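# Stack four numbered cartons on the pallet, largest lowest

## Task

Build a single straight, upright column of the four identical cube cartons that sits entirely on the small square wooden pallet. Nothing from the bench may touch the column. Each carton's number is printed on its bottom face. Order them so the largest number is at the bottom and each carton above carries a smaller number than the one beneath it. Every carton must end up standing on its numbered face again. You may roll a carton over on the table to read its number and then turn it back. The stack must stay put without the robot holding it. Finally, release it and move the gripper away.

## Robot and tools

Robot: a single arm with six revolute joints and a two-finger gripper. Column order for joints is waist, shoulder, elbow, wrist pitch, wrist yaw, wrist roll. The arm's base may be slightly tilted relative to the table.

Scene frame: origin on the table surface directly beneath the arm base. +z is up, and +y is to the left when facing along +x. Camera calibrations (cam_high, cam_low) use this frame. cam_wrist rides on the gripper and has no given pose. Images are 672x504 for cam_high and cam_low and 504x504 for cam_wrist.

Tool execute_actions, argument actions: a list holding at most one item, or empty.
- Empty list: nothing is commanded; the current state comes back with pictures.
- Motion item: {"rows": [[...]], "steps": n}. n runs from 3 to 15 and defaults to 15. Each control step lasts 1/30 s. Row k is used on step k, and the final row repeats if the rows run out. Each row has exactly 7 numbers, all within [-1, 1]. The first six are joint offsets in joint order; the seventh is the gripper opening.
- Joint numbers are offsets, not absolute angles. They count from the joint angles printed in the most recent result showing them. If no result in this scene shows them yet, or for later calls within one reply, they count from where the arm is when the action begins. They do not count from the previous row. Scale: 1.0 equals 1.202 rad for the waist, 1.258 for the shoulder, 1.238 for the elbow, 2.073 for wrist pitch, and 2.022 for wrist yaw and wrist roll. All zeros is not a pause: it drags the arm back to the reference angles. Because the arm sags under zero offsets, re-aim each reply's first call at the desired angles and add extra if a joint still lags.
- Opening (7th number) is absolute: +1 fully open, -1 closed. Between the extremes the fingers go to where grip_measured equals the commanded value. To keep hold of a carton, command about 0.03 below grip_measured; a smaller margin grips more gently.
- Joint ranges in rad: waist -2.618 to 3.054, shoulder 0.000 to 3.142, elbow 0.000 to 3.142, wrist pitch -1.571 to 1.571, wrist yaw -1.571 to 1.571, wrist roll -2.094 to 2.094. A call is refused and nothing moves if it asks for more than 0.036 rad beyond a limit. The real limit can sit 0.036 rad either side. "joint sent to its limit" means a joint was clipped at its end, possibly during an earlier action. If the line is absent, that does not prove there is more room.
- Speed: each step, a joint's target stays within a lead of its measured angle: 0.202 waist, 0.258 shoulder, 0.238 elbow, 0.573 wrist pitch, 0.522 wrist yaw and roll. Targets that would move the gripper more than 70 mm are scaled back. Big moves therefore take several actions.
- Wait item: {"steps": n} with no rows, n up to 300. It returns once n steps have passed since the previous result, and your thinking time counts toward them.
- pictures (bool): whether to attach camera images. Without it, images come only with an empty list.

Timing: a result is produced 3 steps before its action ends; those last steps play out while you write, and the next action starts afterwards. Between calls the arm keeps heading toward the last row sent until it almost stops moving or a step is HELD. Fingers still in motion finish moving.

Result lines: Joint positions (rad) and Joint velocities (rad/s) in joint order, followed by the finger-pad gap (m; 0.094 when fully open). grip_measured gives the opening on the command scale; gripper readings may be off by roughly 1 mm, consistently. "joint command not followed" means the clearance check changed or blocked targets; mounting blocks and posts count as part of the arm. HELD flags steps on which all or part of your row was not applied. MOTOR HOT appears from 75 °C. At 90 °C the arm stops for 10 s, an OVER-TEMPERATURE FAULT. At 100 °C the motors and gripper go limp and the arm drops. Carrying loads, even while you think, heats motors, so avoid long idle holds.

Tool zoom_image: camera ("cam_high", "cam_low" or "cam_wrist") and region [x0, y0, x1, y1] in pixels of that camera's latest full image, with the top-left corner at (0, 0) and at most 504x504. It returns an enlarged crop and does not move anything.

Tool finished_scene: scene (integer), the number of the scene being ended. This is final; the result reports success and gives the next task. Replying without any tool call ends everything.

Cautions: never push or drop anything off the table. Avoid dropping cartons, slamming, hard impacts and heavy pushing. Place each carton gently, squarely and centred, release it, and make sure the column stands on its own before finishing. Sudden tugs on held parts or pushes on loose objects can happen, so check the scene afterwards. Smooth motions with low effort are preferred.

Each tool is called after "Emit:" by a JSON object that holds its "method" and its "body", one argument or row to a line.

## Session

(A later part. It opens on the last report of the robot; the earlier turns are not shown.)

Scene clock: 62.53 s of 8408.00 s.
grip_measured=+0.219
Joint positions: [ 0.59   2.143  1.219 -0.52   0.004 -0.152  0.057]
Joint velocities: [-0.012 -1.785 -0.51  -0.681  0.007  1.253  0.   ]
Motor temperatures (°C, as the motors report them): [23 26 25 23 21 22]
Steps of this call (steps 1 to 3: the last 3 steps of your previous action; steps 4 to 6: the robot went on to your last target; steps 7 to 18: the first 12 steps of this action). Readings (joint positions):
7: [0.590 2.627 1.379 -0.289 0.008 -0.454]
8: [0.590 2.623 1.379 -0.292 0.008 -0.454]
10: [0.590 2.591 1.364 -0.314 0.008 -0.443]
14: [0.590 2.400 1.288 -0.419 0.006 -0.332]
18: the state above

Emit:
{"method": "execute_actions", "body": {
  "actions": [
    {"rows":[[-0.005,-0.205,-0.108,-0.115,-0.006,0.136,0.18],[-0.018,-0.225,-0.117,-0.12,-0.006,0.136,0.18],[-0.04,-0.237,-0.123,-0.123,-0.006,0.136,0.18],[-0.07,-0.237,-0.123,-0.123,-0.006,0.136,0.18],[-0.106,-0.237,-0.123,-0.123,-0.006,0.136,0.18],[-0.146,-0.237,-0.123,-0.123,-0.006,0.136,0.18],[-0.188,-0.237,-0.123,-0.123,-0.006,0.136,0.18],[-0.23,-0.237,-0.123,-0.123,-0.006,0.136,0.18],[-0.27,-0.237,-0.123,-0.123,-0.006,0.136,0.18],[-0.306,-0.237,-0.123,-0.123,-0.006,0.136,0.18],[-0.336,-0.237,-0.123,-0.123,-0.006,0.136,0.18],[-0.359,-0.237,-0.123,-0.123,-0.006,0.136,0.18],[-0.374,-0.237,-0.123,-0.123,-0.006,0.136,0.18],[-0.382,-0.237,-0.123,-0.123,-0.006,0.136,0.18],[-0.384,-0.237,-0.123,-0.123,-0.006,0.136,0.18]],"steps":15}
  ]
}}

Emit:
{"method": "execute_actions", "body": {
  "actions": [
    {"steps":9}
  ],
  "pictures": true
}}

Scene clock: 63.17 s of 8408.00 s.
grip_measured=+0.219
Joint positions: [ 0.211  1.877  1.074 -0.752 -0.012  0.111  0.057]
Joint velocities: [-1.297 -0.012  0.007  0.037  0.139 -0.022  0.   ]
Motor temperatures (°C, as the motors report them): [23 26 25 23 21 22]
Steps of this call (steps 1 to 3: the last 3 steps of your previous action; steps 4 to 7: the robot went on to your last target; steps 8 to 19: the first 12 steps of this action). Readings (joint positions):
8: [0.590 1.905 1.121 -0.681 0.001 0.068]
9: [0.589 1.903 1.109 -0.691 0.000 0.077]
11: [0.571 1.892 1.085 -0.719 -0.007 0.090]
15: [0.424 1.880 1.074 -0.752 -0.019 0.103]
19: the state above

Scene clock: 63.47 s of 8408.00 s.
grip_measured=+0.219
Joint positions: [ 0.121  1.877  1.074 -0.757  0.001  0.117  0.057]
Joint velocities: [ 0.037 -0.007  0.007  0.022 -0.11  -0.037  0.   ]
Motor temperatures (°C, as the motors report them): [23 26 25 23 21 22]
Kept back: nothing.
Steps of this call (steps 1 to 3: the last 3 steps of your previous action; steps 4 to 9: the robot went on to your last target). Readings (joint positions):
1: [0.171 1.877 1.074 -0.752 -0.007 0.113]
2: [0.141 1.877 1.074 -0.752 -0.003 0.114]
4: [0.113 1.877 1.074 -0.753 0.003 0.116]
8: [0.119 1.877 1.074 -0.756 0.001 0.117]
9: the state above

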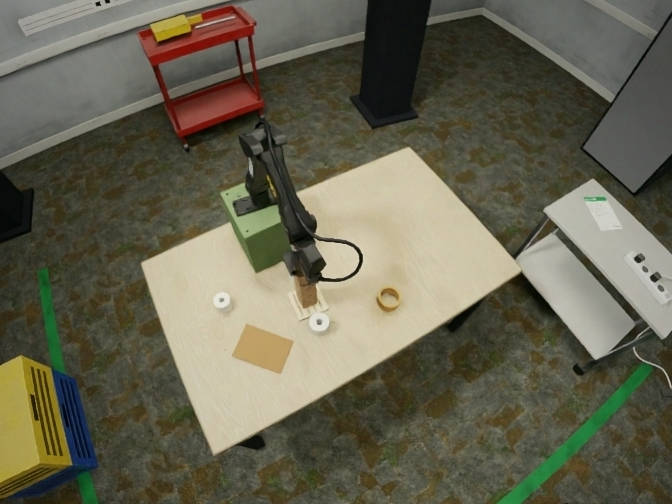

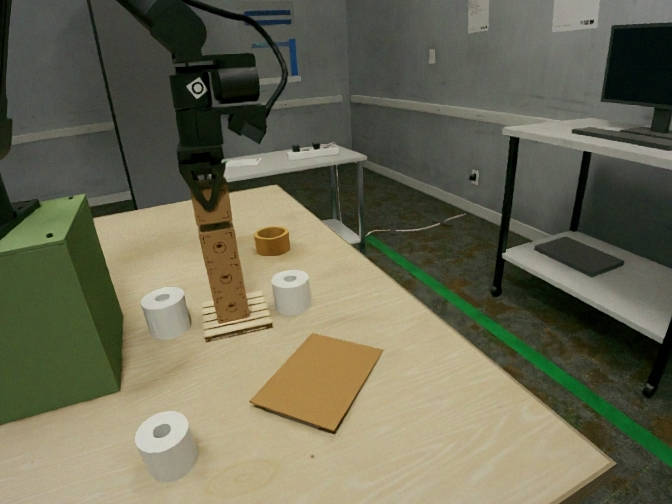

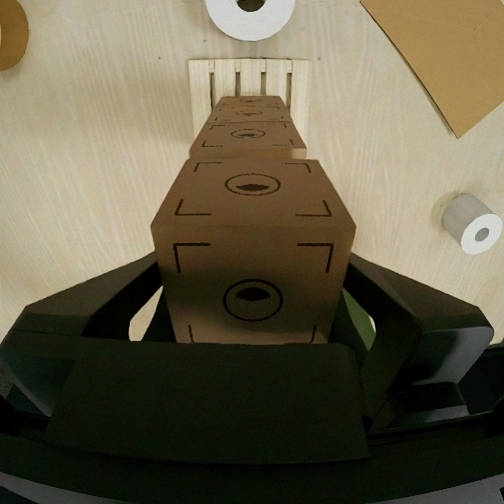

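Emit:
{"method": "execute_actions", "body": {
  "actions": [
    {"rows":[[0.012,0.005,-0.008,0.015,0,0,0.18],[0.012,0.01,-0.016,0.027,0,0,0.18],[0.012,0.015,-0.023,0.037,0,0,0.18],[0.012,0.02,-0.029,0.044,0,0,0.18],[0.012,0.02,-0.033,0.048,0,0,0.18],[0.012,0.02,-0.036,0.048,0,0,0.18]],"steps":15}
  ]
}}

Emit:
{"method": "execute_actions", "body": {
  "actions": [
    {"steps":4}
  ],
  "pictures": true
}}

Emit:
{"method": "zoom_image", "body": {
  "camera": "cam_wrist",
  "region": [150, 90, 350, 240]
}}

Emit:
{"method": "zoom_image", "body": {
  "camera": "cam_low",
  "region": [155, 160, 275, 290]
}}

Scene clock: 64.13 s of 8408.00 s.
grip_measured=+0.219
Joint positions: [ 0.127  1.895  1.04  -0.693 -0.001  0.117  0.057]
Joint velocities: [ 0.007 -0.002  0.007  0.051  0.022  0.037 -0.   ]
Motor temperatures (°C, as the motors report them): [23 26 25 23 21 22]
Steps of this call (steps 1 to 8: the robot went on to your last target; steps 9 to 20: the first 12 steps of this action). Readings (joint positions):
9: [0.123 1.877 1.074 -0.757 -0.001 0.117]
10: [0.123 1.877 1.074 -0.754 -0.001 0.117]
12: [0.126 1.877 1.067 -0.732 -0.001 0.117]
16: [0.127 1.888 1.047 -0.699 -0.001 0.117]
20: the state above

Scene clock: 64.27 s of 8408.00 s.
grip_measured=+0.219
Joint positions: [ 0.127  1.895  1.04  -0.686 -0.001  0.117  0.057]
Joint velocities: [-0.017  0.007 -0.017 -0.022 -0.037  0.022 -0.001]
Motor temperatures (°C, as the motors report them): [23 26 25 23 21 22]
Kept back: nothing.
Steps of this call (steps 1 to 3: the last 3 steps of your previous action; step 4: the robot went on to your last target). Readings (joint positions):
1: [0.127 1.895 1.040 -0.691 -0.001 0.117]
2: [0.127 1.895 1.040 -0.689 -0.001 0.117]
4: the state above

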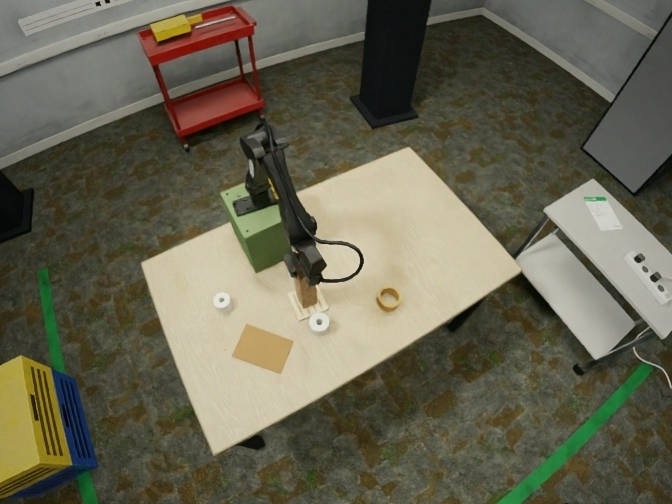

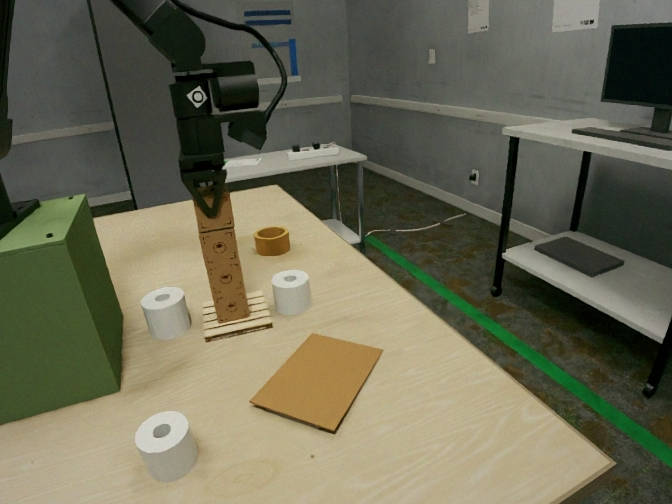

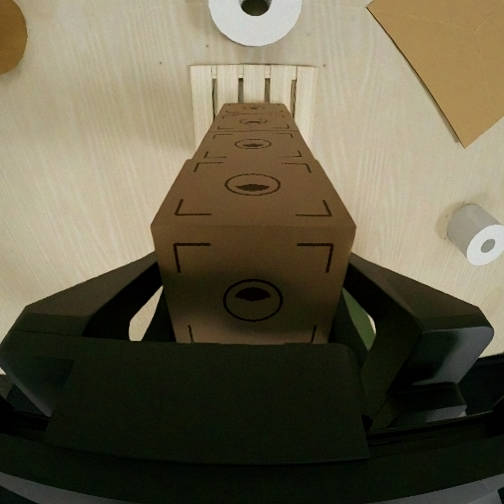

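Region (150, 90, 350, 240) of cam_wrist's 504x504 image, scaled by 2.520, with more detail than that image has; it fills the top 378 rows of this view, and the rest is white.

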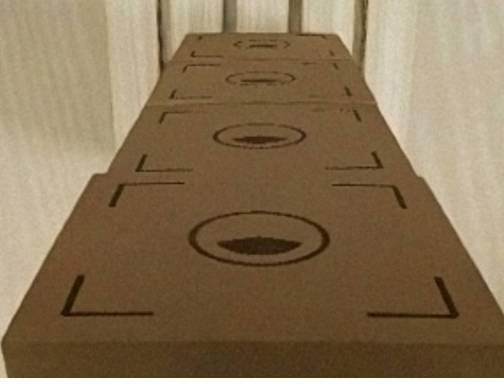

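Region (155, 160, 275, 290) of cam_low's 672x504 image, scaled by 3.877, with more detail than that image has; it fills the left 465 columns of this view, and the rest is white.

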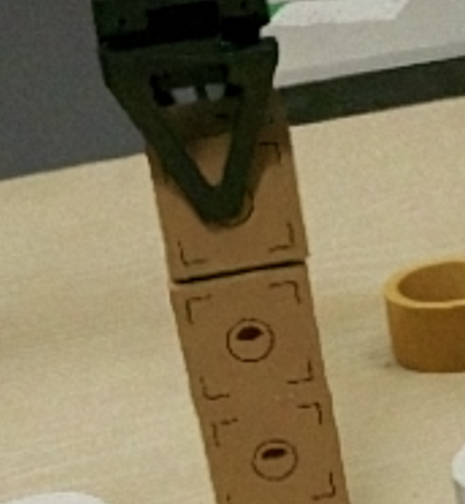

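Emit:
{"method": "execute_actions", "body": {
  "actions": [
    {"rows":[[0,0.004,0,-0.004,0,-0.01,0.18],[0,0.008,0,-0.004,0,-0.01,0.18],[0,0.013,0,-0.004,0,-0.01,0.18],[0,0.019,0,-0.004,0,-0.01,0.18]],"steps":14}
  ]
}}

Emit:
{"method": "execute_actions", "body": {
  "actions": [
    {"steps":3}
  ],
  "pictures": true
}}

Emit:
{"method": "zoom_image", "body": {
  "camera": "cam_wrist",
  "region": [150, 90, 350, 240]
}}

Emit:
{"method": "zoom_image", "body": {
  "camera": "cam_low",
  "region": [155, 160, 275, 290]
}}

Scene clock: 64.80 s of 8408.00 s.
grip_measured=+0.219
Joint positions: [ 0.127  1.907  1.04  -0.683 -0.     0.105  0.057]
Joint velocities: [ 0.002 -0.002  0.002 -0.022  0.022 -0.022  0.001]
Motor temperatures (°C, as the motors report them): [23 26 25 23 21 22]
Steps of this call (steps 1 to 5: the robot went on to your last target; steps 6 to 16: the first 11 steps of this action). Readings (joint positions):
6: [0.127 1.895 1.040 -0.683 -0.001 0.115]
7: [0.127 1.895 1.040 -0.683 -0.001 0.113]
9: [0.127 1.896 1.040 -0.683 -0.001 0.109]
13: [0.127 1.907 1.040 -0.683 -0.001 0.106]
16: the state above

Scene clock: 64.90 s of 8408.00 s.
grip_measured=+0.219
Joint positions: [ 0.127  1.907  1.04  -0.683 -0.     0.104  0.057]
Joint velocities: [ 0.002  0.017 -0.017 -0.007 -0.051  0.007  0.   ]
Motor temperatures (°C, as the motors report them): [23 26 25 23 21 22]
Kept back: nothing.
Steps of this call (steps 1 to 3: the last 3 steps of your previous action). Readings (joint positions):
1: [0.127 1.907 1.040 -0.683 -0.000 0.105]
2: [0.127 1.907 1.040 -0.683 -0.000 0.105]
3: the state above

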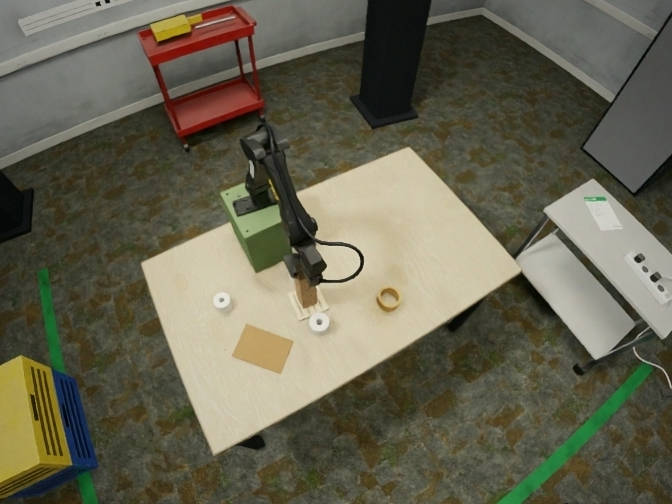

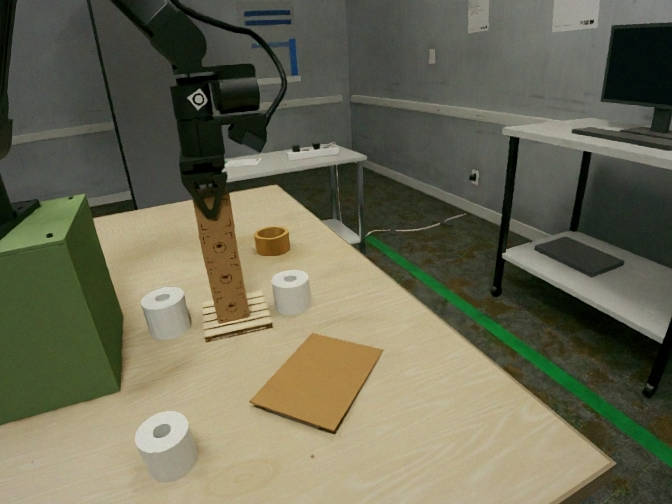

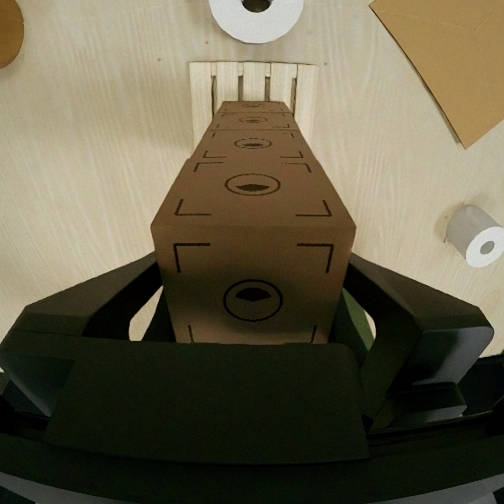

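Region (150, 90, 350, 240) of cam_wrist's 504x504 image, scaled by 2.520, with more detail than that image has; it fills the top 378 rows of this view, and the rest is white.

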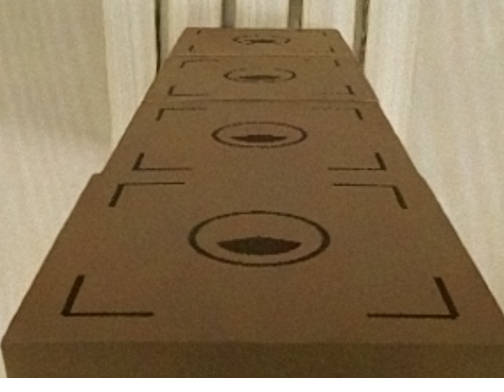

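Region (155, 160, 275, 290) of cam_low's 672x504 image, scaled by 3.877, with more detail than that image has; it fills the left 465 columns of this view, and the rest is white.

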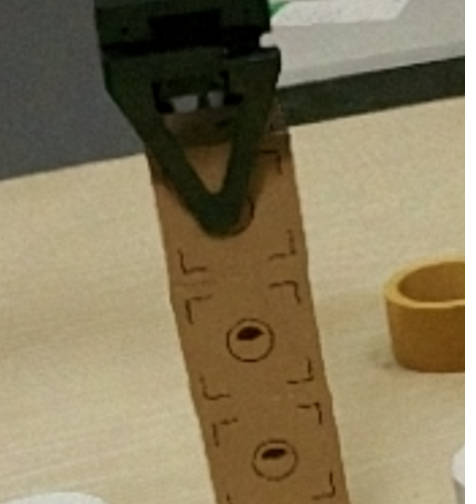

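Emit:
{"method": "execute_actions", "body": {
  "actions": [
    {"rows":[[0,0.004,0,0,0,0,0.22],[0,0.002,0,0,0,0,0.28],[0,0,0,0,0,0,0.37],[0,0,0,0,0,0,0.48],[0,-0.008,0,0,0,0,0.6],[0,-0.024,0,-0.006,0,0,0.7],[0,-0.046,0,-0.018,0,0,0.7],[0,-0.072,0,-0.033,0,0,0.7],[0,-0.1,0,-0.05,0,0,0.7],[0,-0.128,0,-0.067,0,0,0.7],[0,-0.154,0,-0.083,0,0,0.7],[0,-0.176,0,-0.096,0,0,0.7],[0,-0.192,0,-0.106,0,0,0.7],[0,-0.202,0,-0.112,0,0,0.7],[0,-0.206,0,-0.114,0,0,0.7]],"steps":15}
  ]
}}

Emit:
{"method": "execute_actions", "body": {
  "actions": [
    {"steps":5}
  ]
}}

Scene clock: 66.77 s of 8408.00 s.
grip_measured=+0.698
Joint positions: [ 0.127  1.78   1.04  -0.77  -0.     0.104  0.08 ]
Joint velocities: [ 0.002 -1.136 -0.017 -0.652 -0.022 -0.081 -0.   ]
Motor temperatures (°C, as the motors report them): [23 26 25 23 21 22]
Steps of this call (steps 1 to 15: the robot went on to your last target; steps 16 to 44: nothing new was sent; steps 45 to 56: the first 12 steps of this action). Readings (joint positions):
45: [0.127 1.907 1.040 -0.683 -0.000 0.104]
46: [0.127 1.907 1.040 -0.683 -0.000 0.104]
48: [0.127 1.907 1.040 -0.683 -0.000 0.104]
52: [0.127 1.895 1.040 -0.693 -0.000 0.104]
56: the state above

Scene clock: 66.93 s of 8408.00 s.
grip_measured=+0.698
Joint positions: [ 0.127  1.651  1.04  -0.852 -0.     0.104  0.08 ]
Joint velocities: [-0.002 -0.154 -0.022 -0.286  0.037  0.051  0.   ]
Motor temperatures (°C, as the motors report them): [23 26 25 23 21 22]
Kept back: nothing.
Steps of this call (steps 1 to 3: the last 3 steps of your previous action; steps 4 to 5: the robot went on to your last target). Readings (joint positions):
1: [0.127 1.742 1.040 -0.791 -0.000 0.104]
2: [0.127 1.707 1.040 -0.810 -0.000 0.104]
4: [0.127 1.661 1.040 -0.841 -0.000 0.104]
5: the state above

Emit:
{"method": "execute_actions", "body": {
  "actions": [
    {"rows":[[0.015,-0.005,0,-0.03,0,0,0.7],[0.045,-0.005,0,-0.03,0,0,0.7],[0.085,-0.005,0,-0.03,0,0,0.7],[0.13,-0.005,0,-0.03,0,0,0.7],[0.18,-0.005,0,-0.03,0,0,0.7],[0.23,-0.005,0,-0.03,0,0,0.7],[0.278,-0.005,0,-0.03,0,0,0.7],[0.32,-0.005,0,-0.03,0,0,0.7],[0.355,-0.005,0,-0.03,0,0,0.7],[0.38,-0.005,0,-0.03,0,0,0.7],[0.395,-0.005,0,-0.03,0,0,0.7],[0.4,-0.005,0,-0.03,0,0,0.7]],"steps":15}
  ]
}}

Emit:
{"method": "execute_actions", "body": {
  "actions": [
    {"steps":6}
  ],
  "pictures": true
}}

Scene clock: 67.43 s of 8408.00 s.
grip_measured=+0.698
Joint positions: [ 0.598  1.649  1.04  -0.891 -0.005  0.104  0.08 ]
Joint velocities: [ 0.701 -0.012 -0.012 -0.037 -0.051 -0.051 -0.001]
Motor temperatures (°C, as the motors report them): [23 26 25 23 21 22]
Steps of this call (steps 1 to 3: the robot went on to your last target; steps 4 to 15: the first 12 steps of this action). Readings (joint positions):
4: [0.128 1.649 1.040 -0.884 -0.000 0.104]
5: [0.135 1.649 1.040 -0.886 0.002 0.104]
7: [0.182 1.649 1.040 -0.891 0.009 0.104]
11: [0.408 1.649 1.040 -0.891 0.011 0.104]
15: the state above

Scene clock: 67.63 s of 8408.00 s.
grip_measured=+0.698
Joint positions: [ 0.616  1.649  1.04  -0.895 -0.009  0.104  0.08 ]
Joint velocities: [-0.022 -0.012  0.007 -0.022  0.007 -0.007  0.   ]
Motor temperatures (°C, as the motors report them): [23 26 25 23 21 22]
Kept back: nothing.
Steps of this call (steps 1 to 3: the last 3 steps of your previous action; steps 4 to 6: the robot went on to your last target). Readings (joint positions):
1: [0.615 1.649 1.040 -0.891 -0.009 0.104]
2: [0.621 1.649 1.040 -0.892 -0.010 0.104]
4: [0.618 1.649 1.040 -0.894 -0.010 0.104]
6: the state above

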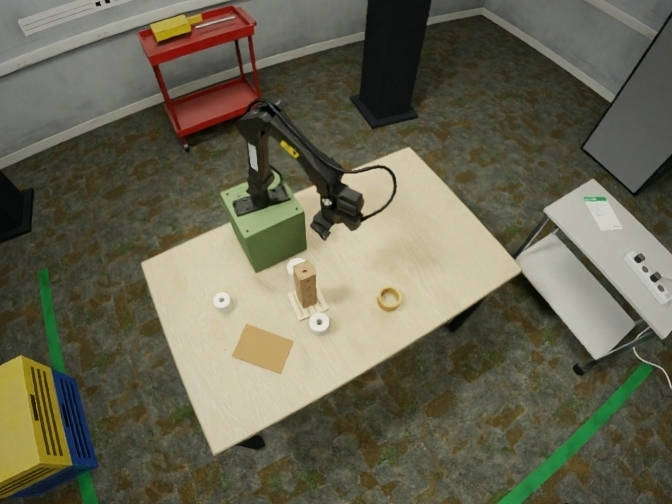

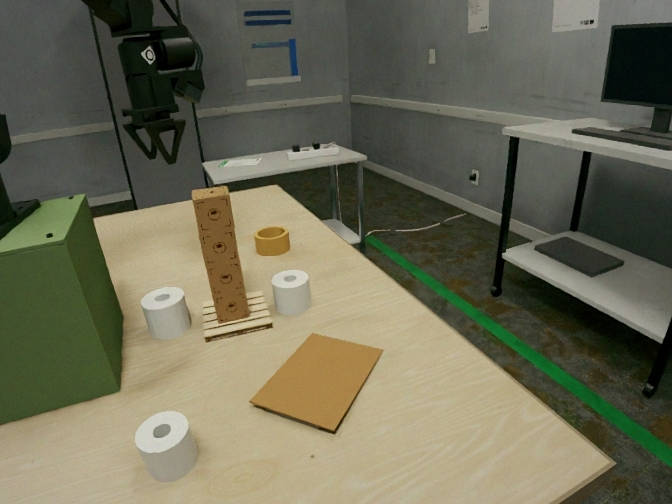

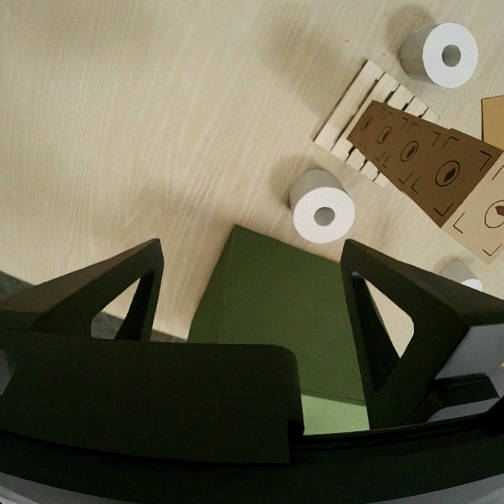

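Emit:
{"method": "finished_scene", "body": {
  "scene": 2
}}

The scene is finished: the task was done.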